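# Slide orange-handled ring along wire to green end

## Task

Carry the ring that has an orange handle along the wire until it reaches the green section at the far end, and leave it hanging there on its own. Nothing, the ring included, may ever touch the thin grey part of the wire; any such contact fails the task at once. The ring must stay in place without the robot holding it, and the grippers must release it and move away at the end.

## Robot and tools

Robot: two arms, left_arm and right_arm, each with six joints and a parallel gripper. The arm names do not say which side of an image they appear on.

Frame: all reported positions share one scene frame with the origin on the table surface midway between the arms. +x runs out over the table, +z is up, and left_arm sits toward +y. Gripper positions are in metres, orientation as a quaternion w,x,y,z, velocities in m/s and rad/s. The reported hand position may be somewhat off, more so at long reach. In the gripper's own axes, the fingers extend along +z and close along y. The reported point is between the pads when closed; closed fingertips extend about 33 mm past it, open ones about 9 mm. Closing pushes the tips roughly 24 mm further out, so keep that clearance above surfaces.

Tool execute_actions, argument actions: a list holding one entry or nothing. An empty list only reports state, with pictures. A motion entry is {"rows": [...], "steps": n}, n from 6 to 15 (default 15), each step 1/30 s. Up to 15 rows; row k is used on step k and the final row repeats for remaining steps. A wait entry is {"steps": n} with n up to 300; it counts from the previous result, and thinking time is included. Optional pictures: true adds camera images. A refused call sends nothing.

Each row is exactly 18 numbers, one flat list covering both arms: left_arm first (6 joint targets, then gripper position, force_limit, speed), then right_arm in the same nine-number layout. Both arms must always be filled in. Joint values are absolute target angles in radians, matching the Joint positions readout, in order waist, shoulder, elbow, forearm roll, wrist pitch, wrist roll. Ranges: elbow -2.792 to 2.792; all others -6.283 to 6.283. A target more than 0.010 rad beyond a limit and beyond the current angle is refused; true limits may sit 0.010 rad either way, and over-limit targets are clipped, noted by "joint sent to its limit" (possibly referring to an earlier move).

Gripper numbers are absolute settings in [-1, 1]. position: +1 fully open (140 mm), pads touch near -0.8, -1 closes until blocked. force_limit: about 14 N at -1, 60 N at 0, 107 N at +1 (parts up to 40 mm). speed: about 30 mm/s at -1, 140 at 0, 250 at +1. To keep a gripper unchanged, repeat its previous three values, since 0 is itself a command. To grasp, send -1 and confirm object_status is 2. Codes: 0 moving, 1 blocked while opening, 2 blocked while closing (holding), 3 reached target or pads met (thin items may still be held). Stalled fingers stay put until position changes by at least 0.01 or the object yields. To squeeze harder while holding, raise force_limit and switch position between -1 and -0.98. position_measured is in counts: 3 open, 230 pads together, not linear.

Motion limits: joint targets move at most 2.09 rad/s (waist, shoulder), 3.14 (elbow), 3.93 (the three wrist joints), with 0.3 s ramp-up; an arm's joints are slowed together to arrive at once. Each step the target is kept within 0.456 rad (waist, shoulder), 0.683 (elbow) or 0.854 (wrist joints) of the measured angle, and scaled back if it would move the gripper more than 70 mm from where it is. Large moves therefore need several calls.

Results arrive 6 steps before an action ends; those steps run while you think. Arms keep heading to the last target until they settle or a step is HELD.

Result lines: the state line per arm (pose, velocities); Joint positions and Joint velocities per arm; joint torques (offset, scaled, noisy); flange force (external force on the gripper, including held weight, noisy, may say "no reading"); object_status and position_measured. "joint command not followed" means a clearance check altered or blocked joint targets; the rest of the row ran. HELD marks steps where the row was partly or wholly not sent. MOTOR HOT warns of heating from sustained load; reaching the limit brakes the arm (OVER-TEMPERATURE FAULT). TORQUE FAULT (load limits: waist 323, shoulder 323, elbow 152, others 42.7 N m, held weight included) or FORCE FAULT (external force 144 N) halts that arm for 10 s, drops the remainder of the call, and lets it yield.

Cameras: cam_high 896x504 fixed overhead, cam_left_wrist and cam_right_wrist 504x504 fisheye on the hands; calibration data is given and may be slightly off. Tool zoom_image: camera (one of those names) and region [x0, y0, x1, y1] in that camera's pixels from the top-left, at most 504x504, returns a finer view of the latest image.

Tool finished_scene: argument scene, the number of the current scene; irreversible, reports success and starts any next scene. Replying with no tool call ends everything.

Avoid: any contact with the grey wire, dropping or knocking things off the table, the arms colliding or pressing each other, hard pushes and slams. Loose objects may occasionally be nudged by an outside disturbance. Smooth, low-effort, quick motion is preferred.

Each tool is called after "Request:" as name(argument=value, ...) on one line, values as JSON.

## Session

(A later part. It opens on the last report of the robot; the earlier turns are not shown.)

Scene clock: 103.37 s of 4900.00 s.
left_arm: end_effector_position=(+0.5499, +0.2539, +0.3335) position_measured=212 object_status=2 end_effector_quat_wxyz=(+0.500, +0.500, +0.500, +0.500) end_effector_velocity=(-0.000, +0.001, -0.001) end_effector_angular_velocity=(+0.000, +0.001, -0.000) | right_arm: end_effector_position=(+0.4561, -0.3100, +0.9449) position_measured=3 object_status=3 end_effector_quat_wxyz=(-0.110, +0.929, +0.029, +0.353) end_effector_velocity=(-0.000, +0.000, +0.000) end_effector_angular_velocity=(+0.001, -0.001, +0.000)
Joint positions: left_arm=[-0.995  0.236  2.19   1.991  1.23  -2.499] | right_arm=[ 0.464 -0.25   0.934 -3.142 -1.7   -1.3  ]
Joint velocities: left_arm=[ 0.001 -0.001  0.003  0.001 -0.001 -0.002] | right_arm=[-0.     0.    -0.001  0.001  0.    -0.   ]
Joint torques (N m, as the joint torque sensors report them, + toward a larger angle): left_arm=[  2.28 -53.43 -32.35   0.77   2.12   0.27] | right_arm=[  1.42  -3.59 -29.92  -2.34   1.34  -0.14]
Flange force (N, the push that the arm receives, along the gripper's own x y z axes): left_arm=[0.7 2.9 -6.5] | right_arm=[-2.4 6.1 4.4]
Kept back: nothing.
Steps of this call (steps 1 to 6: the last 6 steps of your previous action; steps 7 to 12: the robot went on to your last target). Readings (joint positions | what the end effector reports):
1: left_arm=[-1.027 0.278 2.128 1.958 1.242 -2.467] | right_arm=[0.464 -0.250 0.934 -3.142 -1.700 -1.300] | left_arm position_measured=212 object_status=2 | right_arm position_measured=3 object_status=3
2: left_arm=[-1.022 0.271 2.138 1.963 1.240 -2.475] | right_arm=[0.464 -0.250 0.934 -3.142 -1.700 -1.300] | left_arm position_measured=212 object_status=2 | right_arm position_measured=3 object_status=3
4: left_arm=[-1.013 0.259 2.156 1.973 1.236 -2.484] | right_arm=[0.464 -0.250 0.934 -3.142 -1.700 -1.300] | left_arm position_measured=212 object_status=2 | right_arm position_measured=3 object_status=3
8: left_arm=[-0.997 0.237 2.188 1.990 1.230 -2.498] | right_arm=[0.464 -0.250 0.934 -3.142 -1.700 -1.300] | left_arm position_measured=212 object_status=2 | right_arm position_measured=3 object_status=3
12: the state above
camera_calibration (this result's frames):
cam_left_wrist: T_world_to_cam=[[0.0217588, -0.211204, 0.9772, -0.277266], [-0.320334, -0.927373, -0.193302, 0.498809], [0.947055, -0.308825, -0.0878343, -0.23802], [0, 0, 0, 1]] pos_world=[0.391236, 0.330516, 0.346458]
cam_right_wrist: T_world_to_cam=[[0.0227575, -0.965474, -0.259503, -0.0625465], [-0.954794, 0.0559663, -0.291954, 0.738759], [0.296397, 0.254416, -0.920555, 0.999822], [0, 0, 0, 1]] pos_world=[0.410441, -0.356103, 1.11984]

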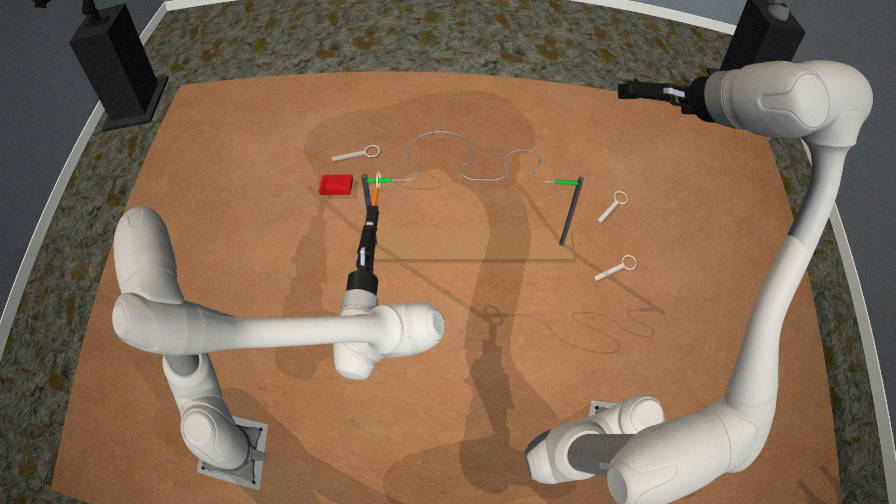

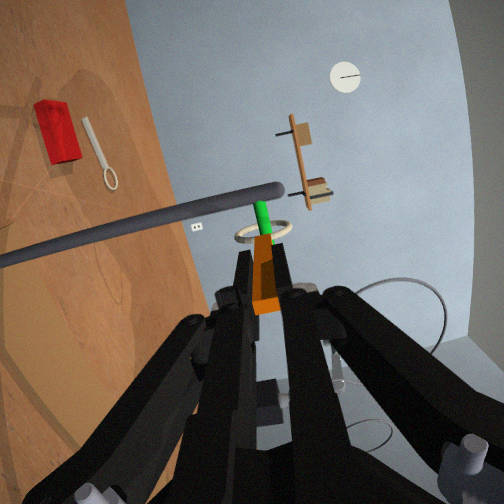

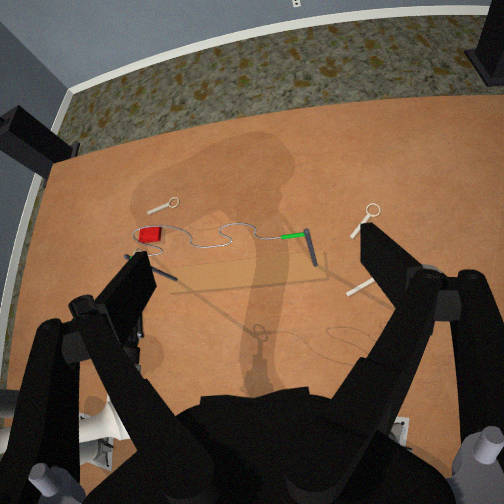

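Request:
execute_actions(actions=[{"rows":[[-0.9953,0.2391,2.1921,1.9930,1.2319,-2.5046,-1,0,-0.6,0.464,-0.25,0.934,-3.1416,-1.7,-1.3,1,-0.3,0.5],[-0.9953,0.2429,2.1936,1.9947,1.2341,-2.5097,-1,0,-0.6,0.464,-0.25,0.934,-3.1416,-1.7,-1.3,1,-0.3,0.5],[-0.9952,0.2466,2.1952,1.9964,1.2362,-2.5147,-1,0,-0.6,0.464,-0.25,0.934,-3.1416,-1.7,-1.3,1,-0.3,0.5],[-0.9952,0.2504,2.1967,1.9981,1.2384,-2.5198,-1,0,-0.6,0.464,-0.25,0.934,-3.1416,-1.7,-1.3,1,-0.3,0.5],[-0.9952,0.2541,2.1982,1.9998,1.2406,-2.5249,-1,0,-0.6,0.464,-0.25,0.934,-3.1416,-1.7,-1.3,1,-0.3,0.5],[-0.9952,0.2541,2.1982,1.9998,1.2406,-2.5249,-1,0,-0.6,0.464,-0.25,0.934,-3.1416,-1.7,-1.3,1,-0.3,0.5],[-0.9952,0.2541,2.1982,1.9998,1.2406,-2.5249,-1,0,-0.6,0.464,-0.25,0.934,-3.1416,-1.7,-1.3,1,-0.3,0.5],[-0.9952,0.2541,2.1982,1.9998,1.2406,-2.5249,0.295,0,-0.3,0.464,-0.25,0.934,-3.1416,-1.7,-1.3,1,-0.3,0.5],[-0.9952,0.2541,2.1982,1.9998,1.2406,-2.5249,0.295,0,-0.3,0.464,-0.25,0.934,-3.1416,-1.7,-1.3,1,-0.3,0.5],[-0.9952,0.2541,2.1982,1.9998,1.2406,-2.5249,0.295,0,-0.3,0.464,-0.25,0.934,-3.1416,-1.7,-1.3,1,-0.3,0.5],[-0.9952,0.2541,2.1982,1.9998,1.2406,-2.5249,0.295,0,-0.3,0.464,-0.25,0.934,-3.1416,-1.7,-1.3,1,-0.3,0.5],[-0.9952,0.2541,2.1982,1.9998,1.2406,-2.5249,0.295,0,-0.3,0.464,-0.25,0.934,-3.1416,-1.7,-1.3,1,-0.3,0.5],[-0.9952,0.2541,2.1982,1.9998,1.2406,-2.5249,0.295,0,-0.3,0.464,-0.25,0.934,-3.1416,-1.7,-1.3,1,-0.3,0.5],[-0.9952,0.2541,2.1982,1.9998,1.2406,-2.5249,0.295,0,-0.3,0.464,-0.25,0.934,-3.1416,-1.7,-1.3,1,-0.3,0.5],[-0.9940,0.2593,2.1990,2.0027,1.2425,-2.5310,0.295,0,-0.3,0.464,-0.25,0.934,-3.1416,-1.7,-1.3,1,-0.3,0.5]],"steps":15}])

Request:
execute_actions(actions=[{"rows":[[-0.9927,0.2645,2.1998,2.0056,1.2445,-2.5370,0.295,0,-0.3,0.464,-0.25,0.934,-3.1416,-1.7,-1.3,1,-0.3,0.5],[-0.9915,0.2698,2.2007,2.0085,1.2464,-2.5431,0.295,0,-0.3,0.464,-0.25,0.934,-3.1416,-1.7,-1.3,1,-0.3,0.5],[-0.9902,0.2750,2.2015,2.0113,1.2483,-2.5492,0.295,0,-0.3,0.464,-0.25,0.934,-3.1416,-1.7,-1.3,1,-0.3,0.5],[-0.9890,0.2802,2.2023,2.0142,1.2502,-2.5552,0.295,0,-0.3,0.464,-0.25,0.934,-3.1416,-1.7,-1.3,1,-0.3,0.5],[-0.9878,0.2854,2.2031,2.0171,1.2522,-2.5613,0.295,0,-0.3,0.464,-0.25,0.934,-3.1416,-1.7,-1.3,1,-0.3,0.5],[-0.9865,0.2906,2.2039,2.0200,1.2541,-2.5674,0.295,0,-0.3,0.464,-0.25,0.934,-3.1416,-1.7,-1.3,1,-0.3,0.5],[-0.9853,0.2958,2.2047,2.0229,1.2560,-2.5734,0.295,0,-0.3,0.464,-0.25,0.934,-3.1416,-1.7,-1.3,1,-0.3,0.5],[-0.9840,0.3011,2.2056,2.0258,1.2579,-2.5795,0.295,0,-0.3,0.464,-0.25,0.934,-3.1416,-1.7,-1.3,1,-0.3,0.5],[-0.9828,0.3063,2.2064,2.0286,1.2599,-2.5856,0.295,0,-0.3,0.464,-0.25,0.934,-3.1416,-1.7,-1.3,1,-0.3,0.5],[-0.9815,0.3115,2.2072,2.0315,1.2618,-2.5916,0.295,0,-0.3,0.464,-0.25,0.934,-3.1416,-1.7,-1.3,1,-0.3,0.5],[-0.9803,0.3167,2.2080,2.0344,1.2637,-2.5977,0.295,0,-0.3,0.464,-0.25,0.934,-3.1416,-1.7,-1.3,1,-0.3,0.5],[-0.9767,0.3242,2.2071,2.0395,1.2650,-2.6048,0.295,0,-0.3,0.464,-0.25,0.934,-3.1416,-1.7,-1.3,1,-0.3,0.5],[-0.9732,0.3317,2.2062,2.0446,1.2663,-2.6119,0.295,0,-0.3,0.464,-0.25,0.934,-3.1416,-1.7,-1.3,1,-0.3,0.5],[-0.9696,0.3392,2.2053,2.0497,1.2676,-2.6190,0.295,0,-0.3,0.464,-0.25,0.934,-3.1416,-1.7,-1.3,1,-0.3,0.5],[-0.9660,0.3467,2.2045,2.0548,1.2690,-2.6261,0.295,0,-0.3,0.464,-0.25,0.934,-3.1416,-1.7,-1.3,1,-0.3,0.5]],"steps":15}])

Request:
execute_actions(actions=[{"steps":12}], pictures=true)

Scene clock: 108.27 s of 4900.00 s.
left_arm: end_effector_position=(+0.5500, +0.2540, +0.3214) position_measured=212 object_status=0 end_effector_quat_wxyz=(+0.500, +0.500, +0.500, +0.500) end_effector_velocity=(+0.000, +0.001, -0.001) end_effector_angular_velocity=(-0.002, -0.004, +0.001) | right_arm: end_effector_position=(+0.4561, -0.3100, +0.9449) position_measured=3 object_status=3 end_effector_quat_wxyz=(-0.110, +0.929, +0.029, +0.353) end_effector_velocity=(+0.000, +0.000, +0.000) end_effector_angular_velocity=(+0.000, -0.001, +0.000)
Joint positions: left_arm=[-0.995  0.254  2.198  2.     1.24  -2.525] | right_arm=[ 0.464 -0.25   0.934 -3.142 -1.7   -1.3  ]
Joint velocities: left_arm=[ 0.001  0.004  0.002  0.004  0.006 -0.009] | right_arm=[ 0.     0.001 -0.001  0.     0.    -0.   ]
Joint torques (N m, as the joint torque sensors report them, + toward a larger angle): left_arm=[  2.14 -56.7  -31.23   1.03   2.05   0.13] | right_arm=[  2.23  -3.54 -30.03  -2.33   1.3   -0.15]
Flange force (N, the push that the arm receives, along the gripper's own x y z axes): left_arm=[-0.7 2.9 -5.9] | right_arm=[-1.3 10.0 4.9]
Steps of this call (steps 1 to 30: the robot went on to your last target; steps 31 to 90: nothing new was sent; then 1.60 s passed at rest; steps 91 to 99: the first 9 steps of this action). Readings (joint positions | what the end effector reports):
91: left_arm=[-0.995 0.235 2.191 1.991 1.230 -2.500] | right_arm=[0.464 -0.250 0.934 -3.142 -1.700 -1.300] | left_arm position_measured=212 object_status=2 | right_arm position_measured=3 object_status=3
92: left_arm=[-0.995 0.237 2.191 1.992 1.230 -2.502] | right_arm=[0.464 -0.250 0.934 -3.142 -1.700 -1.300] | left_arm position_measured=212 object_status=2 | right_arm position_measured=3 object_status=3
94: left_arm=[-0.995 0.243 2.194 1.995 1.234 -2.510] | right_arm=[0.464 -0.250 0.934 -3.142 -1.700 -1.300] | left_arm position_measured=212 object_status=2 | right_arm position_measured=3 object_status=3
98: left_arm=[-0.995 0.254 2.198 2.000 1.240 -2.524] | right_arm=[0.464 -0.250 0.934 -3.142 -1.700 -1.300] | left_arm position_measured=212 object_status=0 | right_arm position_measured=3 object_status=3
99: the state above

Scene clock: 108.77 s of 4900.00 s.
left_arm: end_effector_position=(+0.5560, +0.2539, +0.2979) position_measured=123 object_status=0 end_effector_quat_wxyz=(+0.500, +0.500, +0.500, +0.500) end_effector_velocity=(+0.022, +0.001, -0.089) end_effector_angular_velocity=(+0.003, +0.003, -0.001) | right_arm: end_effector_position=(+0.4561, -0.3100, +0.9449) position_measured=3 object_status=3 end_effector_quat_wxyz=(-0.110, +0.929, +0.029, +0.353) end_effector_velocity=(+0.001, +0.000, -0.000) end_effector_angular_velocity=(-0.000, +0.001, -0.000)
Joint positions: left_arm=[-0.985  0.295  2.205  2.023  1.256 -2.573] | right_arm=[ 0.464 -0.25   0.934 -3.142 -1.7   -1.3  ]
Joint velocities: left_arm=[ 0.037  0.155  0.025  0.085  0.056 -0.178] | right_arm=[ 0.     0.001 -0.    -0.    -0.     0.   ]
Joint torques (N m, as the joint torque sensors report them, + toward a larger angle): left_arm=[  3.09 -56.54 -30.99   0.53   2.42   0.34] | right_arm=[  2.08  -3.93 -29.82  -2.27   1.35  -0.22]
Flange force (N, the push that the arm receives, along the gripper's own x y z axes): left_arm=[2.0 2.8 -8.7] | right_arm=[-0.2 8.4 4.4]
Steps of this call (steps 1 to 6: the last 6 steps of your previous action; steps 7 to 15: the first 9 steps of this action). Readings (joint positions | what the end effector reports):
7: left_arm=[-0.995 0.256 2.198 2.001 1.241 -2.528] | right_arm=[0.464 -0.250 0.934 -3.142 -1.700 -1.300] | left_arm position_measured=169 object_status=0 | right_arm position_measured=3 object_status=3
8: left_arm=[-0.994 0.260 2.199 2.003 1.243 -2.532] | right_arm=[0.464 -0.250 0.934 -3.142 -1.700 -1.300] | left_arm position_measured=164 object_status=0 | right_arm position_measured=3 object_status=3
10: left_arm=[-0.992 0.269 2.201 2.008 1.246 -2.543] | right_arm=[0.464 -0.250 0.934 -3.142 -1.700 -1.300] | left_arm position_measured=152 object_status=0 | right_arm position_measured=3 object_status=3
14: left_arm=[-0.987 0.290 2.204 2.020 1.254 -2.567] | right_arm=[0.464 -0.250 0.934 -3.142 -1.700 -1.300] | left_arm position_measured=129 object_status=0 | right_arm position_measured=3 object_status=3
15: the state above

Scene clock: 109.17 s of 4900.00 s.
left_arm: end_effector_position=(+0.5677, +0.2539, +0.2714) position_measured=92 object_status=3 end_effector_quat_wxyz=(+0.500, +0.500, +0.500, +0.500) end_effector_velocity=(+0.000, -0.000, +0.000) end_effector_angular_velocity=(-0.001, -0.001, -0.001) | right_arm: end_effector_position=(+0.4561, -0.3100, +0.9449) position_measured=3 object_status=3 end_effector_quat_wxyz=(-0.110, +0.929, +0.029, +0.353) end_effector_velocity=(-0.000, +0.000, +0.000) end_effector_angular_velocity=(+0.000, -0.001, +0.000)
Joint positions: left_arm=[-0.966  0.347  2.205  2.055  1.269 -2.626] | right_arm=[ 0.464 -0.25   0.934 -3.142 -1.7   -1.3  ]
Joint velocities: left_arm=[ 0.     0.001 -0.     0.002  0.001 -0.002] | right_arm=[ 0.    -0.    -0.001  0.    -0.    -0.   ]
Joint torques (N m, as the joint torque sensors report them, + toward a larger angle): left_arm=[  1.19 -60.59 -28.82   0.58   2.42   0.24] | right_arm=[  1.37  -3.37 -29.79  -2.35   1.31  -0.18]
Flange force (N, the push that the arm receives, along the gripper's own x y z axes): left_arm=[2.2 3.6 -5.4] | right_arm=[-2.9 5.8 4.2]
Kept back: nothing.
Steps of this call (steps 1 to 6: the last 6 steps of your previous action; steps 7 to 12: the robot went on to your last target). Readings (joint positions | what the end effector reports):
1: left_arm=[-0.984 0.301 2.205 2.025 1.258 -2.579] | right_arm=[0.464 -0.250 0.934 -3.142 -1.700 -1.300] | left_arm position_measured=117 object_status=0 | right_arm position_measured=3 object_status=3
2: left_arm=[-0.983 0.306 2.206 2.028 1.260 -2.585] | right_arm=[0.464 -0.250 0.934 -3.142 -1.700 -1.300] | left_arm position_measured=112 object_status=0 | right_arm position_measured=3 object_status=3
4: left_arm=[-0.980 0.317 2.207 2.035 1.263 -2.597] | right_arm=[0.464 -0.250 0.934 -3.142 -1.700 -1.300] | left_arm position_measured=100 object_status=0 | right_arm position_measured=3 object_status=3
8: left_arm=[-0.968 0.343 2.205 2.052 1.268 -2.623] | right_arm=[0.464 -0.250 0.934 -3.142 -1.700 -1.300] | left_arm position_measured=92 object_status=0 | right_arm position_measured=3 object_status=3
12: the state above
camera_calibration (this result's frames):
cam_left_wrist: T_world_to_cam=[[0.0213328, -0.211477, 0.97715, -0.216684], [-0.319932, -0.927422, -0.19373, 0.492431], [0.9472, -0.308489, -0.0874427, -0.260643], [0, 0, 0, 1]] pos_world=[0.409048, 0.330462, 0.28434]
cam_right_wrist: T_world_to_cam=[[0.0227577, -0.965474, -0.259503, -0.0625465], [-0.954794, 0.0559661, -0.291954, 0.738758], [0.296397, 0.254416, -0.920555, 0.999822], [0, 0, 0, 1]] pos_world=[0.410441, -0.356103, 1.11984]

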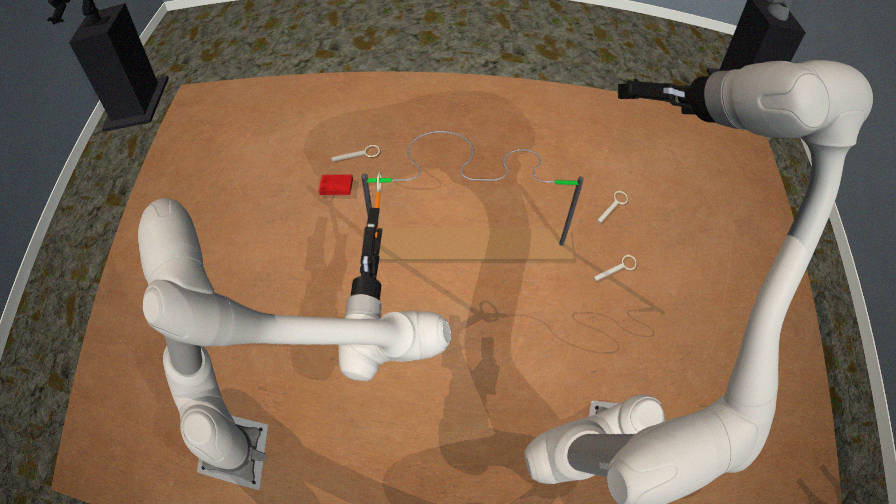

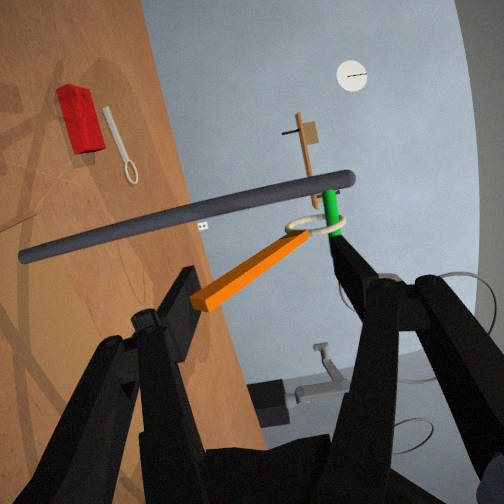

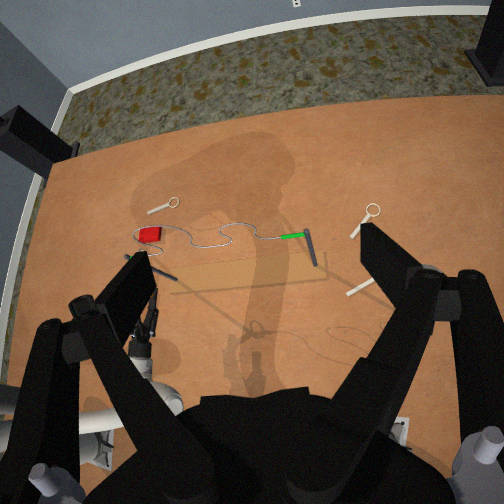

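Request:
zoom_image(camera="cam_left_wrist", region=[130, 170, 380, 370])

Region (130, 170, 380, 370) of cam_left_wrist's 504x504 image, scaled by 2.016, with more detail than that image has; it fills the top 403 rows of this view, and the rest is white.

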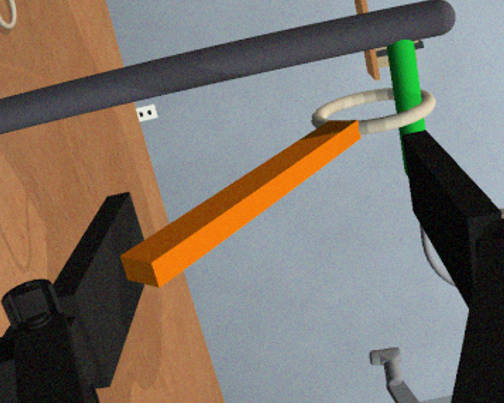

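Request:
execute_actions(actions=[{"rows":[[-0.9624,0.3542,2.2036,2.0598,1.2703,-2.6332,0.295,0,-0.3,0.464,-0.25,0.934,-3.1416,-1.7,-1.3,1,-0.3,0.5],[-0.9589,0.3617,2.2027,2.0649,1.2716,-2.6403,0.295,0,-0.3,0.464,-0.25,0.934,-3.1416,-1.7,-1.3,1,-0.3,0.5],[-0.9553,0.3692,2.2018,2.0700,1.2729,-2.6474,0.295,0,-0.3,0.464,-0.25,0.934,-3.1416,-1.7,-1.3,1,-0.3,0.5],[-0.9517,0.3767,2.2009,2.0751,1.2742,-2.6545,0.295,0,-0.3,0.464,-0.25,0.934,-3.1416,-1.7,-1.3,1,-0.3,0.5],[-0.9473,0.3831,2.1985,2.0802,1.2743,-2.6594,0.295,0,-0.3,0.464,-0.25,0.934,-3.1416,-1.7,-1.3,1,-0.3,0.5],[-0.9430,0.3896,2.1962,2.0854,1.2743,-2.6642,0.295,0,-0.3,0.464,-0.25,0.934,-3.1416,-1.7,-1.3,1,-0.3,0.5],[-0.9386,0.3960,2.1938,2.0905,1.2744,-2.6691,0.295,0,-0.3,0.464,-0.25,0.934,-3.1416,-1.7,-1.3,1,-0.3,0.5],[-0.9343,0.4024,2.1914,2.0957,1.2745,-2.6740,0.295,0,-0.3,0.464,-0.25,0.934,-3.1416,-1.7,-1.3,1,-0.3,0.5],[-0.9299,0.4088,2.1890,2.1008,1.2745,-2.6788,0.295,0,-0.3,0.464,-0.25,0.934,-3.1416,-1.7,-1.3,1,-0.3,0.5],[-0.9255,0.4153,2.1867,2.1059,1.2746,-2.6837,0.295,0,-0.3,0.464,-0.25,0.934,-3.1416,-1.7,-1.3,1,-0.3,0.5],[-0.9212,0.4217,2.1843,2.1111,1.2746,-2.6885,0.295,0,-0.3,0.464,-0.25,0.934,-3.1416,-1.7,-1.3,1,-0.3,0.5],[-0.9168,0.4281,2.1819,2.1162,1.2747,-2.6934,0.295,0,-0.3,0.464,-0.25,0.934,-3.1416,-1.7,-1.3,1,-0.3,0.5],[-0.9124,0.4327,2.1787,2.1207,1.2736,-2.6959,0.295,0,-0.3,0.464,-0.25,0.934,-3.1416,-1.7,-1.3,1,-0.3,0.5],[-0.9080,0.4373,2.1756,2.1252,1.2725,-2.6984,0.295,0,-0.3,0.464,-0.25,0.934,-3.1416,-1.7,-1.3,1,-0.3,0.5],[-0.9037,0.4419,2.1724,2.1298,1.2714,-2.7009,0.295,0,-0.3,0.464,-0.25,0.934,-3.1416,-1.7,-1.3,1,-0.3,0.5]],"steps":15}])

Request:
execute_actions(actions=[{"rows":[[-0.8993,0.4464,2.1692,2.1343,1.2702,-2.7033,0.295,0,-0.3,0.464,-0.25,0.934,-3.1416,-1.7,-1.3,1,-0.3,0.5],[-0.8949,0.4510,2.1661,2.1388,1.2691,-2.7058,0.295,0,-0.3,0.464,-0.25,0.934,-3.1416,-1.7,-1.3,1,-0.3,0.5],[-0.8905,0.4556,2.1629,2.1433,1.2680,-2.7083,0.295,0,-0.3,0.464,-0.25,0.934,-3.1416,-1.7,-1.3,1,-0.3,0.5],[-0.8905,0.4593,2.1634,2.1444,1.2703,-2.7120,0.295,0,-0.3,0.464,-0.25,0.934,-3.1416,-1.7,-1.3,1,-0.3,0.5],[-0.8905,0.4630,2.1639,2.1454,1.2726,-2.7156,0.295,0,-0.3,0.464,-0.25,0.934,-3.1416,-1.7,-1.3,1,-0.3,0.5],[-0.8905,0.4667,2.1644,2.1465,1.2749,-2.7193,0.295,0,-0.3,0.464,-0.25,0.934,-3.1416,-1.7,-1.3,1,-0.3,0.5],[-0.8905,0.4703,2.1649,2.1476,1.2771,-2.7230,0.295,0,-0.3,0.464,-0.25,0.934,-3.1416,-1.7,-1.3,1,-0.3,0.5],[-0.8905,0.4740,2.1654,2.1486,1.2794,-2.7266,0.295,0,-0.3,0.464,-0.25,0.934,-3.1416,-1.7,-1.3,1,-0.3,0.5],[-0.8905,0.4777,2.1659,2.1497,1.2817,-2.7303,0.295,0,-0.3,0.464,-0.25,0.934,-3.1416,-1.7,-1.3,1,-0.3,0.5],[-0.8905,0.4777,2.1659,2.1497,1.2817,-2.7303,0.295,0,-0.3,0.464,-0.25,0.934,-3.1416,-1.7,-1.3,1,-0.3,0.5],[-0.8905,0.4777,2.1659,2.1497,1.2817,-2.7303,0.295,0,-0.3,0.464,-0.25,0.934,-3.1416,-1.7,-1.3,1,-0.3,0.5],[-0.8928,0.4769,2.1672,2.1476,1.2829,-2.7303,0.295,0,-0.3,0.464,-0.25,0.934,-3.1416,-1.7,-1.3,1,-0.3,0.5],[-0.8995,0.4747,2.1711,2.1417,1.2862,-2.7305,0.295,0,-0.3,0.464,-0.25,0.934,-3.1416,-1.7,-1.3,1,-0.3,0.5],[-0.9100,0.4711,2.1771,2.1323,1.2915,-2.7307,0.295,0,-0.3,0.464,-0.25,0.934,-3.1416,-1.7,-1.3,1,-0.3,0.5],[-0.9236,0.4665,2.1850,2.1201,1.2984,-2.7309,0.295,0,-0.3,0.464,-0.25,0.934,-3.1416,-1.7,-1.3,1,-0.3,0.5]],"steps":15}], pictures=true)

Request:
execute_actions(actions=[{"rows":[[-0.9402,0.4609,2.1946,2.1054,1.3068,-2.7313,0.295,0,-0.3,0.464,-0.25,0.934,-3.1416,-1.7,-1.3,1,-0.3,0.5],[-0.9591,0.4545,2.2055,2.0885,1.3163,-2.7316,0.295,0,-0.3,0.464,-0.25,0.934,-3.1416,-1.7,-1.3,1,-0.3,0.5],[-0.9797,0.4475,2.2174,2.0701,1.3267,-2.7320,0.295,0,-0.3,0.464,-0.25,0.934,-3.1416,-1.7,-1.3,1,-0.3,0.5],[-1.0018,0.4401,2.2301,2.0504,1.3378,-2.7325,0.295,0,-0.3,0.464,-0.25,0.934,-3.1416,-1.7,-1.3,1,-0.3,0.5],[-1.0245,0.4324,2.2432,2.0302,1.3492,-2.7329,0.295,0,-0.3,0.464,-0.25,0.934,-3.1416,-1.7,-1.3,1,-0.3,0.5],[-1.0472,0.4247,2.2563,2.0099,1.3607,-2.7334,0.295,0,-0.3,0.464,-0.25,0.934,-3.1416,-1.7,-1.3,1,-0.3,0.5],[-1.0699,0.4170,2.2694,1.9897,1.3721,-2.7338,0.295,0,-0.3,0.464,-0.25,0.934,-3.1416,-1.7,-1.3,1,-0.3,0.5],[-1.0920,0.4096,2.2821,1.9700,1.3832,-2.7343,0.295,0,-0.3,0.464,-0.25,0.934,-3.1416,-1.7,-1.3,1,-0.3,0.5],[-1.1126,0.4026,2.2940,1.9516,1.3936,-2.7347,0.295,0,-0.3,0.464,-0.25,0.934,-3.1416,-1.7,-1.3,1,-0.3,0.5],[-1.1315,0.3962,2.3049,1.9347,1.4031,-2.7350,0.295,0,-0.3,0.464,-0.25,0.934,-3.1416,-1.7,-1.3,1,-0.3,0.5],[-1.1481,0.3906,2.3145,1.9200,1.4115,-2.7354,0.295,0,-0.3,0.464,-0.25,0.934,-3.1416,-1.7,-1.3,1,-0.3,0.5],[-1.1617,0.3860,2.3224,1.9078,1.4184,-2.7356,0.295,0,-0.3,0.464,-0.25,0.934,-3.1416,-1.7,-1.3,1,-0.3,0.5],[-1.1722,0.3824,2.3284,1.8984,1.4237,-2.7358,0.295,0,-0.3,0.464,-0.25,0.934,-3.1416,-1.7,-1.3,1,-0.3,0.5],[-1.1789,0.3802,2.3323,1.8925,1.4270,-2.7360,0.295,0,-0.3,0.464,-0.25,0.934,-3.1416,-1.7,-1.3,1,-0.3,0.5],[-1.1812,0.3794,2.3336,1.8904,1.4282,-2.7360,0.295,0,-0.3,0.464,-0.25,0.934,-3.1416,-1.7,-1.3,1,-0.3,0.5]],"steps":15}])

Request:
execute_actions(actions=[{"steps":15}], pictures=true)

Scene clock: 112.13 s of 4900.00 s.
left_arm: end_effector_position=(+0.5845, +0.2539, +0.2491) position_measured=92 object_status=3 end_effector_quat_wxyz=(+0.500, +0.500, +0.500, +0.500) end_effector_velocity=(+0.083, -0.001, -0.081) end_effector_angular_velocity=(-0.001, +0.000, -0.001) | right_arm: end_effector_position=(+0.4561, -0.3100, +0.9449) position_measured=3 object_status=3 end_effector_quat_wxyz=(-0.110, +0.929, +0.029, +0.353) end_effector_velocity=(+0.000, +0.000, -0.000) end_effector_angular_velocity=(-0.000, +0.001, +0.000)
Joint positions: left_arm=[-0.939  0.395  2.194  2.09   1.274 -2.668] | right_arm=[ 0.464 -0.25   0.934 -3.142 -1.7   -1.3  ]
Joint velocities: left_arm=[ 0.128  0.191 -0.069  0.152  0.001 -0.146] | right_arm=[-0.     0.001  0.     0.    -0.    -0.   ]
Joint torques (N m, as the joint torque sensors report them, + toward a larger angle): left_arm=[  3.71 -63.35 -28.52   0.79   2.34   0.38] | right_arm=[  2.21  -4.49 -29.95  -2.25   1.43  -0.09]
Flange force (N, the push that the arm receives, along the gripper's own x y z axes): left_arm=[1.3 4.9 -10.6] | right_arm=[0.7 9.1 4.4]
Steps of this call (steps 1 to 30: the robot went on to your last target; steps 31 to 80: nothing new was sent; steps 81 to 89: the first 9 steps of this action). Readings (joint positions | what the end effector reports):
81: left_arm=[-0.966 0.347 2.204 2.055 1.269 -2.626] | right_arm=[0.464 -0.250 0.934 -3.142 -1.700 -1.300] | left_arm position_measured=92 object_status=3 | right_arm position_measured=3 object_status=3
82: left_arm=[-0.965 0.349 2.204 2.057 1.270 -2.629] | right_arm=[0.464 -0.250 0.934 -3.142 -1.700 -1.300] | left_arm position_measured=92 object_status=3 | right_arm position_measured=3 object_status=3
84: left_arm=[-0.959 0.361 2.203 2.064 1.271 -2.640] | right_arm=[0.464 -0.250 0.934 -3.142 -1.700 -1.300] | left_arm position_measured=92 object_status=3 | right_arm position_measured=3 object_status=3
88: left_arm=[-0.944 0.388 2.196 2.084 1.274 -2.663] | right_arm=[0.464 -0.250 0.934 -3.142 -1.700 -1.300] | left_arm position_measured=92 object_status=3 | right_arm position_measured=3 object_status=3
89: the state above

Scene clock: 112.63 s of 4900.00 s.
left_arm: end_effector_position=(+0.6169, +0.2539, +0.2165) position_measured=92 object_status=3 end_effector_quat_wxyz=(+0.500, +0.500, +0.500, +0.500) end_effector_velocity=(-0.001, +0.003, -0.066) end_effector_angular_velocity=(+0.007, +0.000, +0.001) | right_arm: end_effector_position=(+0.4561, -0.3100, +0.9449) position_measured=3 object_status=3 end_effector_quat_wxyz=(-0.110, +0.929, +0.029, +0.353) end_effector_velocity=(+0.000, +0.000, -0.001) end_effector_angular_velocity=(-0.000, +0.001, -0.000)
Joint positions: left_arm=[-0.891  0.47   2.164  2.148  1.277 -2.723] | right_arm=[ 0.464 -0.25   0.934 -3.142 -1.7   -1.3  ]
Joint velocities: left_arm=[ 0.001  0.109  0.02   0.033  0.07  -0.106] | right_arm=[-0.    -0.     0.001  0.     0.    -0.   ]
Joint torques (N m, as the joint torque sensors report them, + toward a larger angle): left_arm=[  1.08 -67.75 -22.99   0.     2.74   0.22] | right_arm=[  2.03  -3.73 -30.27  -2.35   1.27  -0.13]
Flange force (N, the push that the arm receives, along the gripper's own x y z axes): left_arm=[0.4 5.7 -3.0] | right_arm=[-2.3 9.3 5.5]
Steps of this call (steps 1 to 6: the last 6 steps of your previous action; steps 7 to 15: the first 9 steps of this action). Readings (joint positions | what the end effector reports):
7: left_arm=[-0.908 0.437 2.176 2.125 1.273 -2.698] | right_arm=[0.464 -0.250 0.934 -3.142 -1.700 -1.300] | left_arm position_measured=92 object_status=3 | right_arm position_measured=3 object_status=3
8: left_arm=[-0.904 0.441 2.173 2.129 1.272 -2.701] | right_arm=[0.464 -0.250 0.934 -3.142 -1.700 -1.300] | left_arm position_measured=92 object_status=3 | right_arm position_measured=3 object_status=3
10: left_arm=[-0.895 0.451 2.166 2.138 1.269 -2.706] | right_arm=[0.464 -0.250 0.934 -3.142 -1.700 -1.300] | left_arm position_measured=92 object_status=3 | right_arm position_measured=3 object_status=3
14: left_arm=[-0.891 0.467 2.164 2.146 1.275 -2.719] | right_arm=[0.464 -0.250 0.934 -3.142 -1.700 -1.300] | left_arm position_measured=92 object_status=3 | right_arm position_measured=3 object_status=3
15: the state above
camera_calibration (this result's frames):
cam_left_wrist: T_world_to_cam=[[0.0215674, -0.210853, 0.97728, -0.164407], [-0.320177, -0.927481, -0.193043, 0.497488], [0.947112, -0.308739, -0.0875138, -0.311872], [0, 0, 0, 1]] pos_world=[0.458208, 0.330457, 0.229415]
cam_right_wrist: T_world_to_cam=[[0.0227576, -0.965474, -0.259503, -0.0625466], [-0.954794, 0.0559662, -0.291954, 0.738759], [0.296397, 0.254416, -0.920555, 0.999822], [0, 0, 0, 1]] pos_world=[0.410441, -0.356103, 1.11984]

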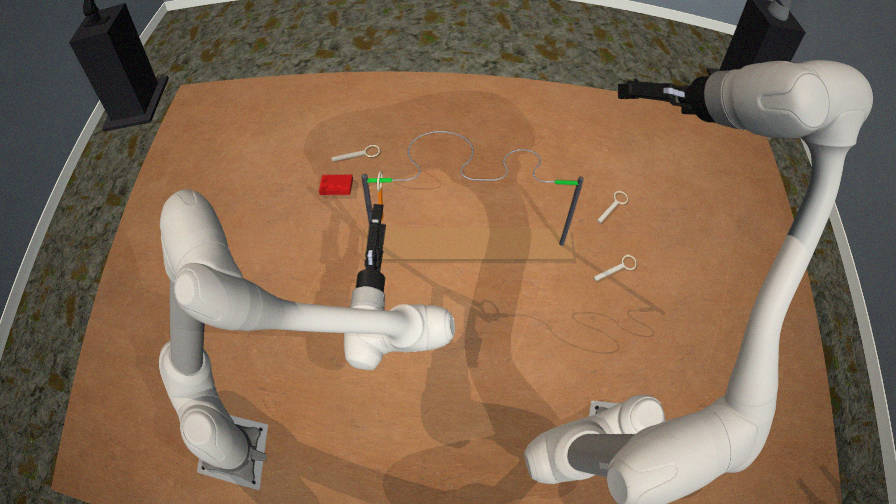

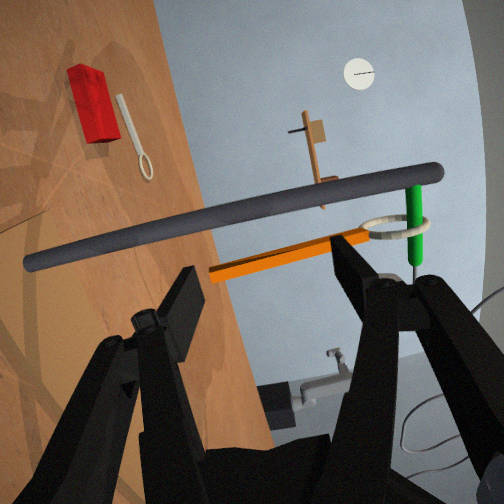

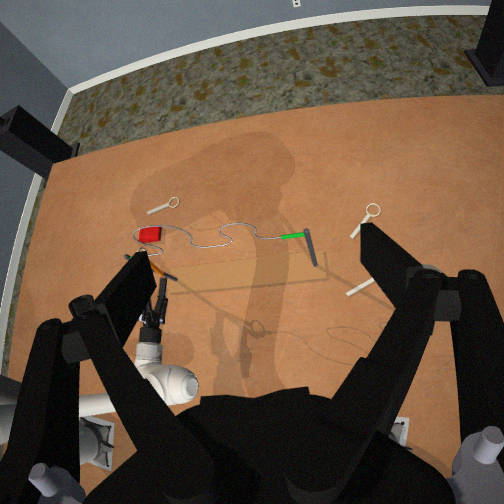

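Scene clock: 113.13 s of 4900.00 s.
left_arm: end_effector_position=(+0.5251, +0.2458, +0.2159) position_measured=92 object_status=3 end_effector_quat_wxyz=(+0.501, +0.499, +0.502, +0.498) end_effector_velocity=(-0.364, +0.003, +0.017) end_effector_angular_velocity=(+0.002, +0.001, -0.004) | right_arm: end_effector_position=(+0.4561, -0.3100, +0.9449) position_measured=3 object_status=3 end_effector_quat_wxyz=(-0.110, +0.929, +0.029, +0.353) end_effector_velocity=(+0.000, -0.000, -0.001) end_effector_angular_velocity=(-0.001, +0.001, -0.000)
Joint positions: left_arm=[-1.045  0.425  2.255  2.012  1.36  -2.733] | right_arm=[ 0.464 -0.25   0.934 -3.142 -1.7   -1.3  ]
Joint velocities: left_arm=[-0.634 -0.214  0.363 -0.561  0.316 -0.013] | right_arm=[-0.    -0.     0.002 -0.    -0.    -0.   ]
Joint torques (N m, as the joint torque sensors report them, + toward a larger angle): left_arm=[  2.45 -59.84 -24.56   0.6    2.3   -0.02] | right_arm=[  1.12  -4.03 -30.01  -2.23   1.34  -0.24]
Flange force (N, the push that the arm receives, along the gripper's own x y z axes): left_arm=[6.9 13.2 -10.8] | right_arm=[-2.1 3.7 4.8]
Steps of this call (steps 1 to 6: the last 6 steps of your previous action; steps 7 to 15: the first 9 steps of this action). Readings (joint positions | what the end effector reports):
7: left_arm=[-0.909 0.472 2.177 2.133 1.291 -2.731] | right_arm=[0.464 -0.250 0.934 -3.142 -1.700 -1.300] | left_arm position_measured=92 object_status=3 | right_arm position_measured=3 object_status=3
8: left_arm=[-0.920 0.468 2.183 2.123 1.297 -2.731] | right_arm=[0.464 -0.250 0.934 -3.142 -1.700 -1.300] | left_arm position_measured=92 object_status=3 | right_arm position_measured=3 object_status=3
10: left_arm=[-0.948 0.458 2.199 2.098 1.311 -2.731] | right_arm=[0.464 -0.250 0.934 -3.142 -1.700 -1.300] | left_arm position_measured=92 object_status=3 | right_arm position_measured=3 object_status=3
14: left_arm=[-1.024 0.432 2.243 2.030 1.349 -2.733] | right_arm=[0.464 -0.250 0.934 -3.142 -1.700 -1.300] | left_arm position_measured=92 object_status=3 | right_arm position_measured=3 object_status=3
15: the state above

Scene clock: 113.63 s of 4900.00 s.
left_arm: end_effector_position=(+0.4500, +0.2541, +0.2200) position_measured=92 object_status=3 end_effector_quat_wxyz=(+0.500, +0.500, +0.500, +0.500) end_effector_velocity=(-0.000, -0.000, +0.000) end_effector_angular_velocity=(+0.001, -0.003, -0.000) | right_arm: end_effector_position=(+0.4561, -0.3100, +0.9449) position_measured=3 object_status=3 end_effector_quat_wxyz=(-0.110, +0.929, +0.029, +0.353) end_effector_velocity=(-0.000, -0.000, -0.000) end_effector_angular_velocity=(+0.000, +0.000, -0.000)
Joint positions: left_arm=[-1.181  0.379  2.334  1.89   1.428 -2.736] | right_arm=[ 0.464 -0.25   0.934 -3.142 -1.7   -1.3  ]
Joint velocities: left_arm=[-0.     0.001  0.     0.001  0.003  0.   ] | right_arm=[-0. -0.  0.  0.  0.  0.]
Joint torques (N m, as the joint torque sensors report them, + toward a larger angle): left_arm=[  3.53 -57.6  -22.96   0.93   2.46   0.16] | right_arm=[  1.69  -3.91 -29.71  -2.25   1.27  -0.11]
Flange force (N, the push that the arm receives, along the gripper's own x y z axes): left_arm=[1.1 4.8 -9.7] | right_arm=[-1.1 6.8 4.3]
Kept back: nothing.
Steps of this call (steps 1 to 6: the last 6 steps of your previous action; steps 7 to 15: the robot went on to your last target). Readings (joint positions | what the end effector reports):
1: left_arm=[-1.067 0.418 2.268 1.992 1.371 -2.734] | right_arm=[0.464 -0.250 0.934 -3.142 -1.700 -1.300] | left_arm position_measured=92 object_status=3 | right_arm position_measured=3 object_status=3
2: left_arm=[-1.088 0.411 2.280 1.974 1.381 -2.734] | right_arm=[0.464 -0.250 0.934 -3.142 -1.700 -1.300] | left_arm position_measured=92 object_status=3 | right_arm position_measured=3 object_status=3
4: left_arm=[-1.128 0.397 2.303 1.938 1.401 -2.735] | right_arm=[0.464 -0.250 0.934 -3.142 -1.700 -1.300] | left_arm position_measured=92 object_status=3 | right_arm position_measured=3 object_status=3
8: left_arm=[-1.178 0.380 2.332 1.893 1.427 -2.736] | right_arm=[0.464 -0.250 0.934 -3.142 -1.700 -1.300] | left_arm position_measured=92 object_status=3 | right_arm position_measured=3 object_status=3
15: the state above
camera_calibration (this result's frames):
cam_left_wrist: T_world_to_cam=[[0.0217602, -0.211283, 0.977183, -0.164068], [-0.320111, -0.92743, -0.193398, 0.444985], [0.94713, -0.308599, -0.0878153, -0.153399], [0, 0, 0, 1]] pos_world=[0.291303, 0.330689, 0.232913]
cam_right_wrist: T_world_to_cam=[[0.0227575, -0.965474, -0.259503, -0.0625466], [-0.954794, 0.0559662, -0.291954, 0.738758], [0.296397, 0.254416, -0.920555, 0.999822], [0, 0, 0, 1]] pos_world=[0.410441, -0.356103, 1.11984]

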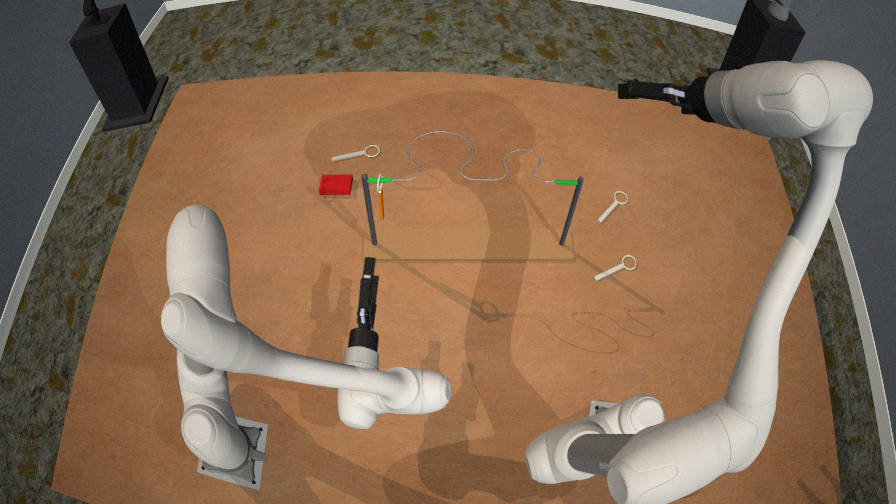

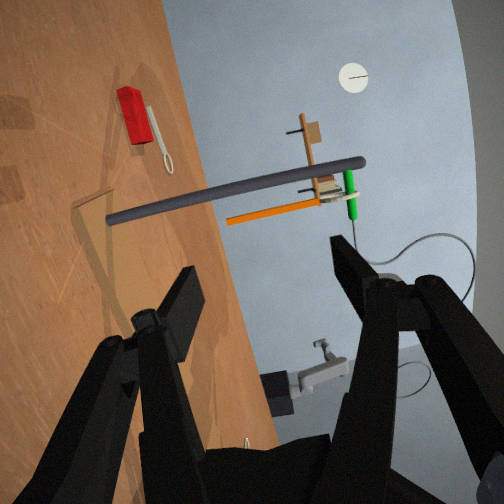

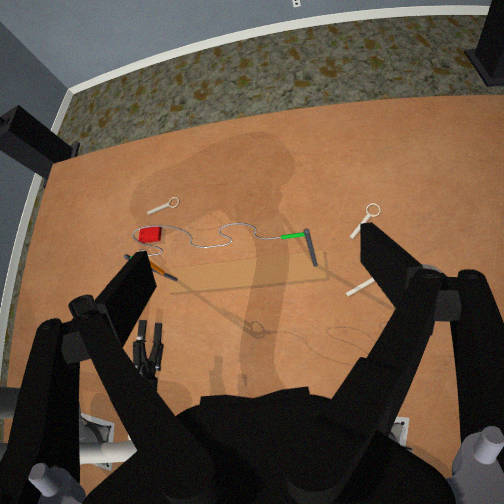

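Request:
execute_actions(actions=[])

Scene clock: 114.67 s of 4900.00 s.
left_arm: end_effector_position=(+0.4499, +0.2541, +0.2200) position_measured=92 object_status=3 end_effector_quat_wxyz=(+0.500, +0.500, +0.500, +0.500) end_effector_velocity=(+0.001, -0.000, -0.000) end_effector_angular_velocity=(+0.003, -0.001, -0.001) | right_arm: end_effector_position=(+0.4561, -0.3100, +0.9449) position_measured=3 object_status=3 end_effector_quat_wxyz=(-0.110, +0.929, +0.029, +0.353) end_effector_velocity=(+0.000, +0.000, +0.000) end_effector_angular_velocity=(+0.000, -0.000, -0.000)
Joint positions: left_arm=[-1.181  0.379  2.334  1.89   1.428 -2.736] | right_arm=[ 0.464 -0.25   0.934 -3.142 -1.7   -1.3  ]
Joint velocities: left_arm=[0.001 0.001 0.    0.003 0.001 0.001] | right_arm=[-0.     0.    -0.001 -0.    -0.     0.   ]
Joint torques (N m, as the joint torque sensors report them, + toward a larger angle): left_arm=[  2.11 -56.46 -22.97   0.8    2.28   0.27] | right_arm=[  1.46  -4.06 -29.72  -2.36   1.27  -0.25]
Flange force (N, the push that the arm receives, along the gripper's own x y z axes): left_arm=[3.4 6.7 -7.0] | right_arm=[-0.7 5.4 4.3]
Kept back: nothing.
Steps of this call (steps 1 to 15: the robot went on to your last target; steps 16 to 31: nothing new was sent). Readings (joint positions | what the end effector reports):
1: left_arm=[-1.181 0.379 2.334 1.890 1.428 -2.736] | right_arm=[0.464 -0.250 0.934 -3.142 -1.700 -1.300] | left_arm position_measured=92 object_status=3 | right_arm position_measured=3 object_status=3
2: left_arm=[-1.181 0.379 2.334 1.890 1.428 -2.736] | right_arm=[0.464 -0.250 0.934 -3.142 -1.700 -1.300] | left_arm position_measured=92 object_status=3 | right_arm position_measured=3 object_status=3
4: left_arm=[-1.181 0.379 2.334 1.890 1.428 -2.736] | right_arm=[0.464 -0.250 0.934 -3.142 -1.700 -1.300] | left_arm position_measured=92 object_status=3 | right_arm position_measured=3 object_status=3
8: left_arm=[-1.181 0.379 2.334 1.890 1.428 -2.736] | right_arm=[0.464 -0.250 0.934 -3.142 -1.700 -1.300] | left_arm position_measured=92 object_status=3 | right_arm position_measured=3 object_status=3
31: the state above
All arms were judged still, so your last target was given up. Only a new action makes them travel on or press farther. Fingers that are still opening or closing keep moving.
camera_calibration (this result's frames):
cam_left_wrist: T_world_to_cam=[[0.0217292, -0.211273, 0.977185, -0.164078], [-0.320207, -0.927399, -0.193389, 0.444959], [0.947098, -0.3087, -0.0878028, -0.153328], [0, 0, 0, 1]] pos_world=[0.291261, 0.330657, 0.232922]
cam_right_wrist: T_world_to_cam=[[0.0227577, -0.965474, -0.259502, -0.0625468], [-0.954794, 0.0559661, -0.291954, 0.738759], [0.296397, 0.254415, -0.920555, 0.999822], [0, 0, 0, 1]] pos_world=[0.410441, -0.356103, 1.11984]

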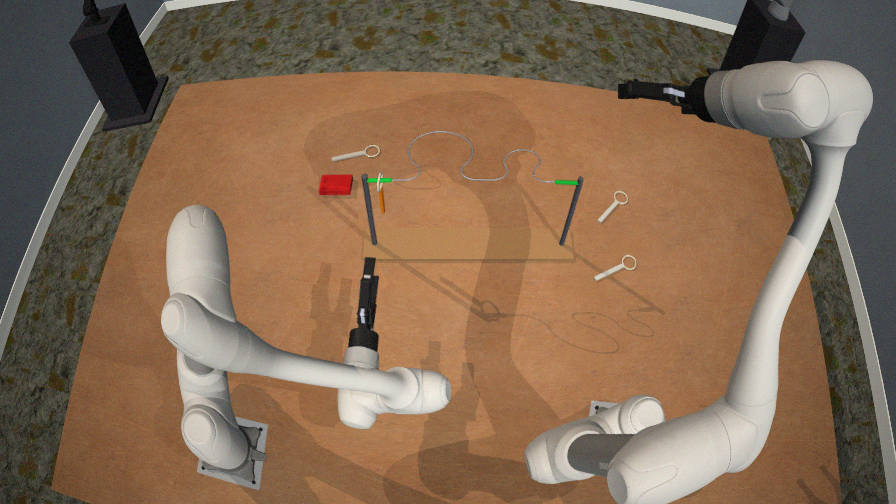

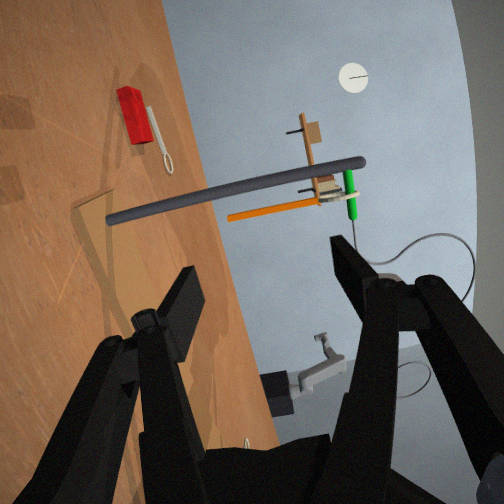

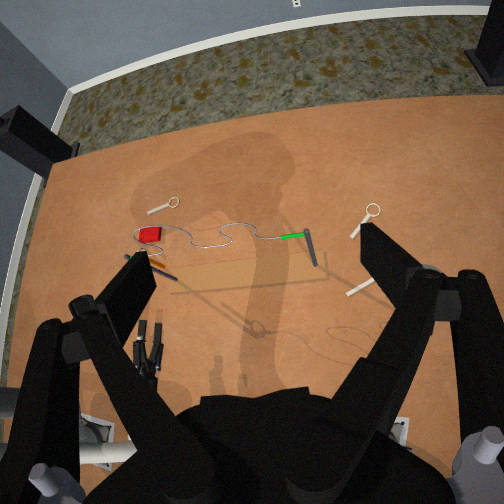

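Request:
zoom_image(camera="cam_high", region=[330, 150, 430, 230])

Region (330, 150, 430, 230) of cam_high's 896x504 image, scaled by 5.040, with more detail than that image has; it fills the top 403 rows of this view, and the rest is white.

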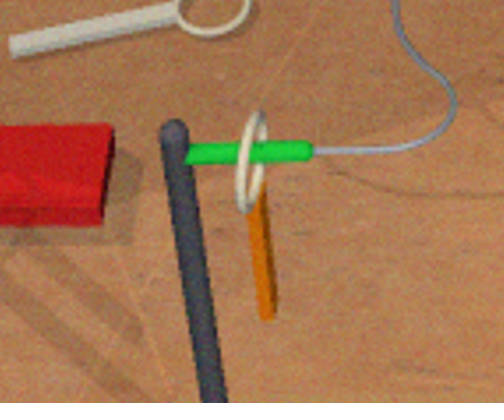

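The ring hangs at the middle of the green part and both arms are clear of it.

Request:
finished_scene(scene=1)

The scene is finished: the task was done.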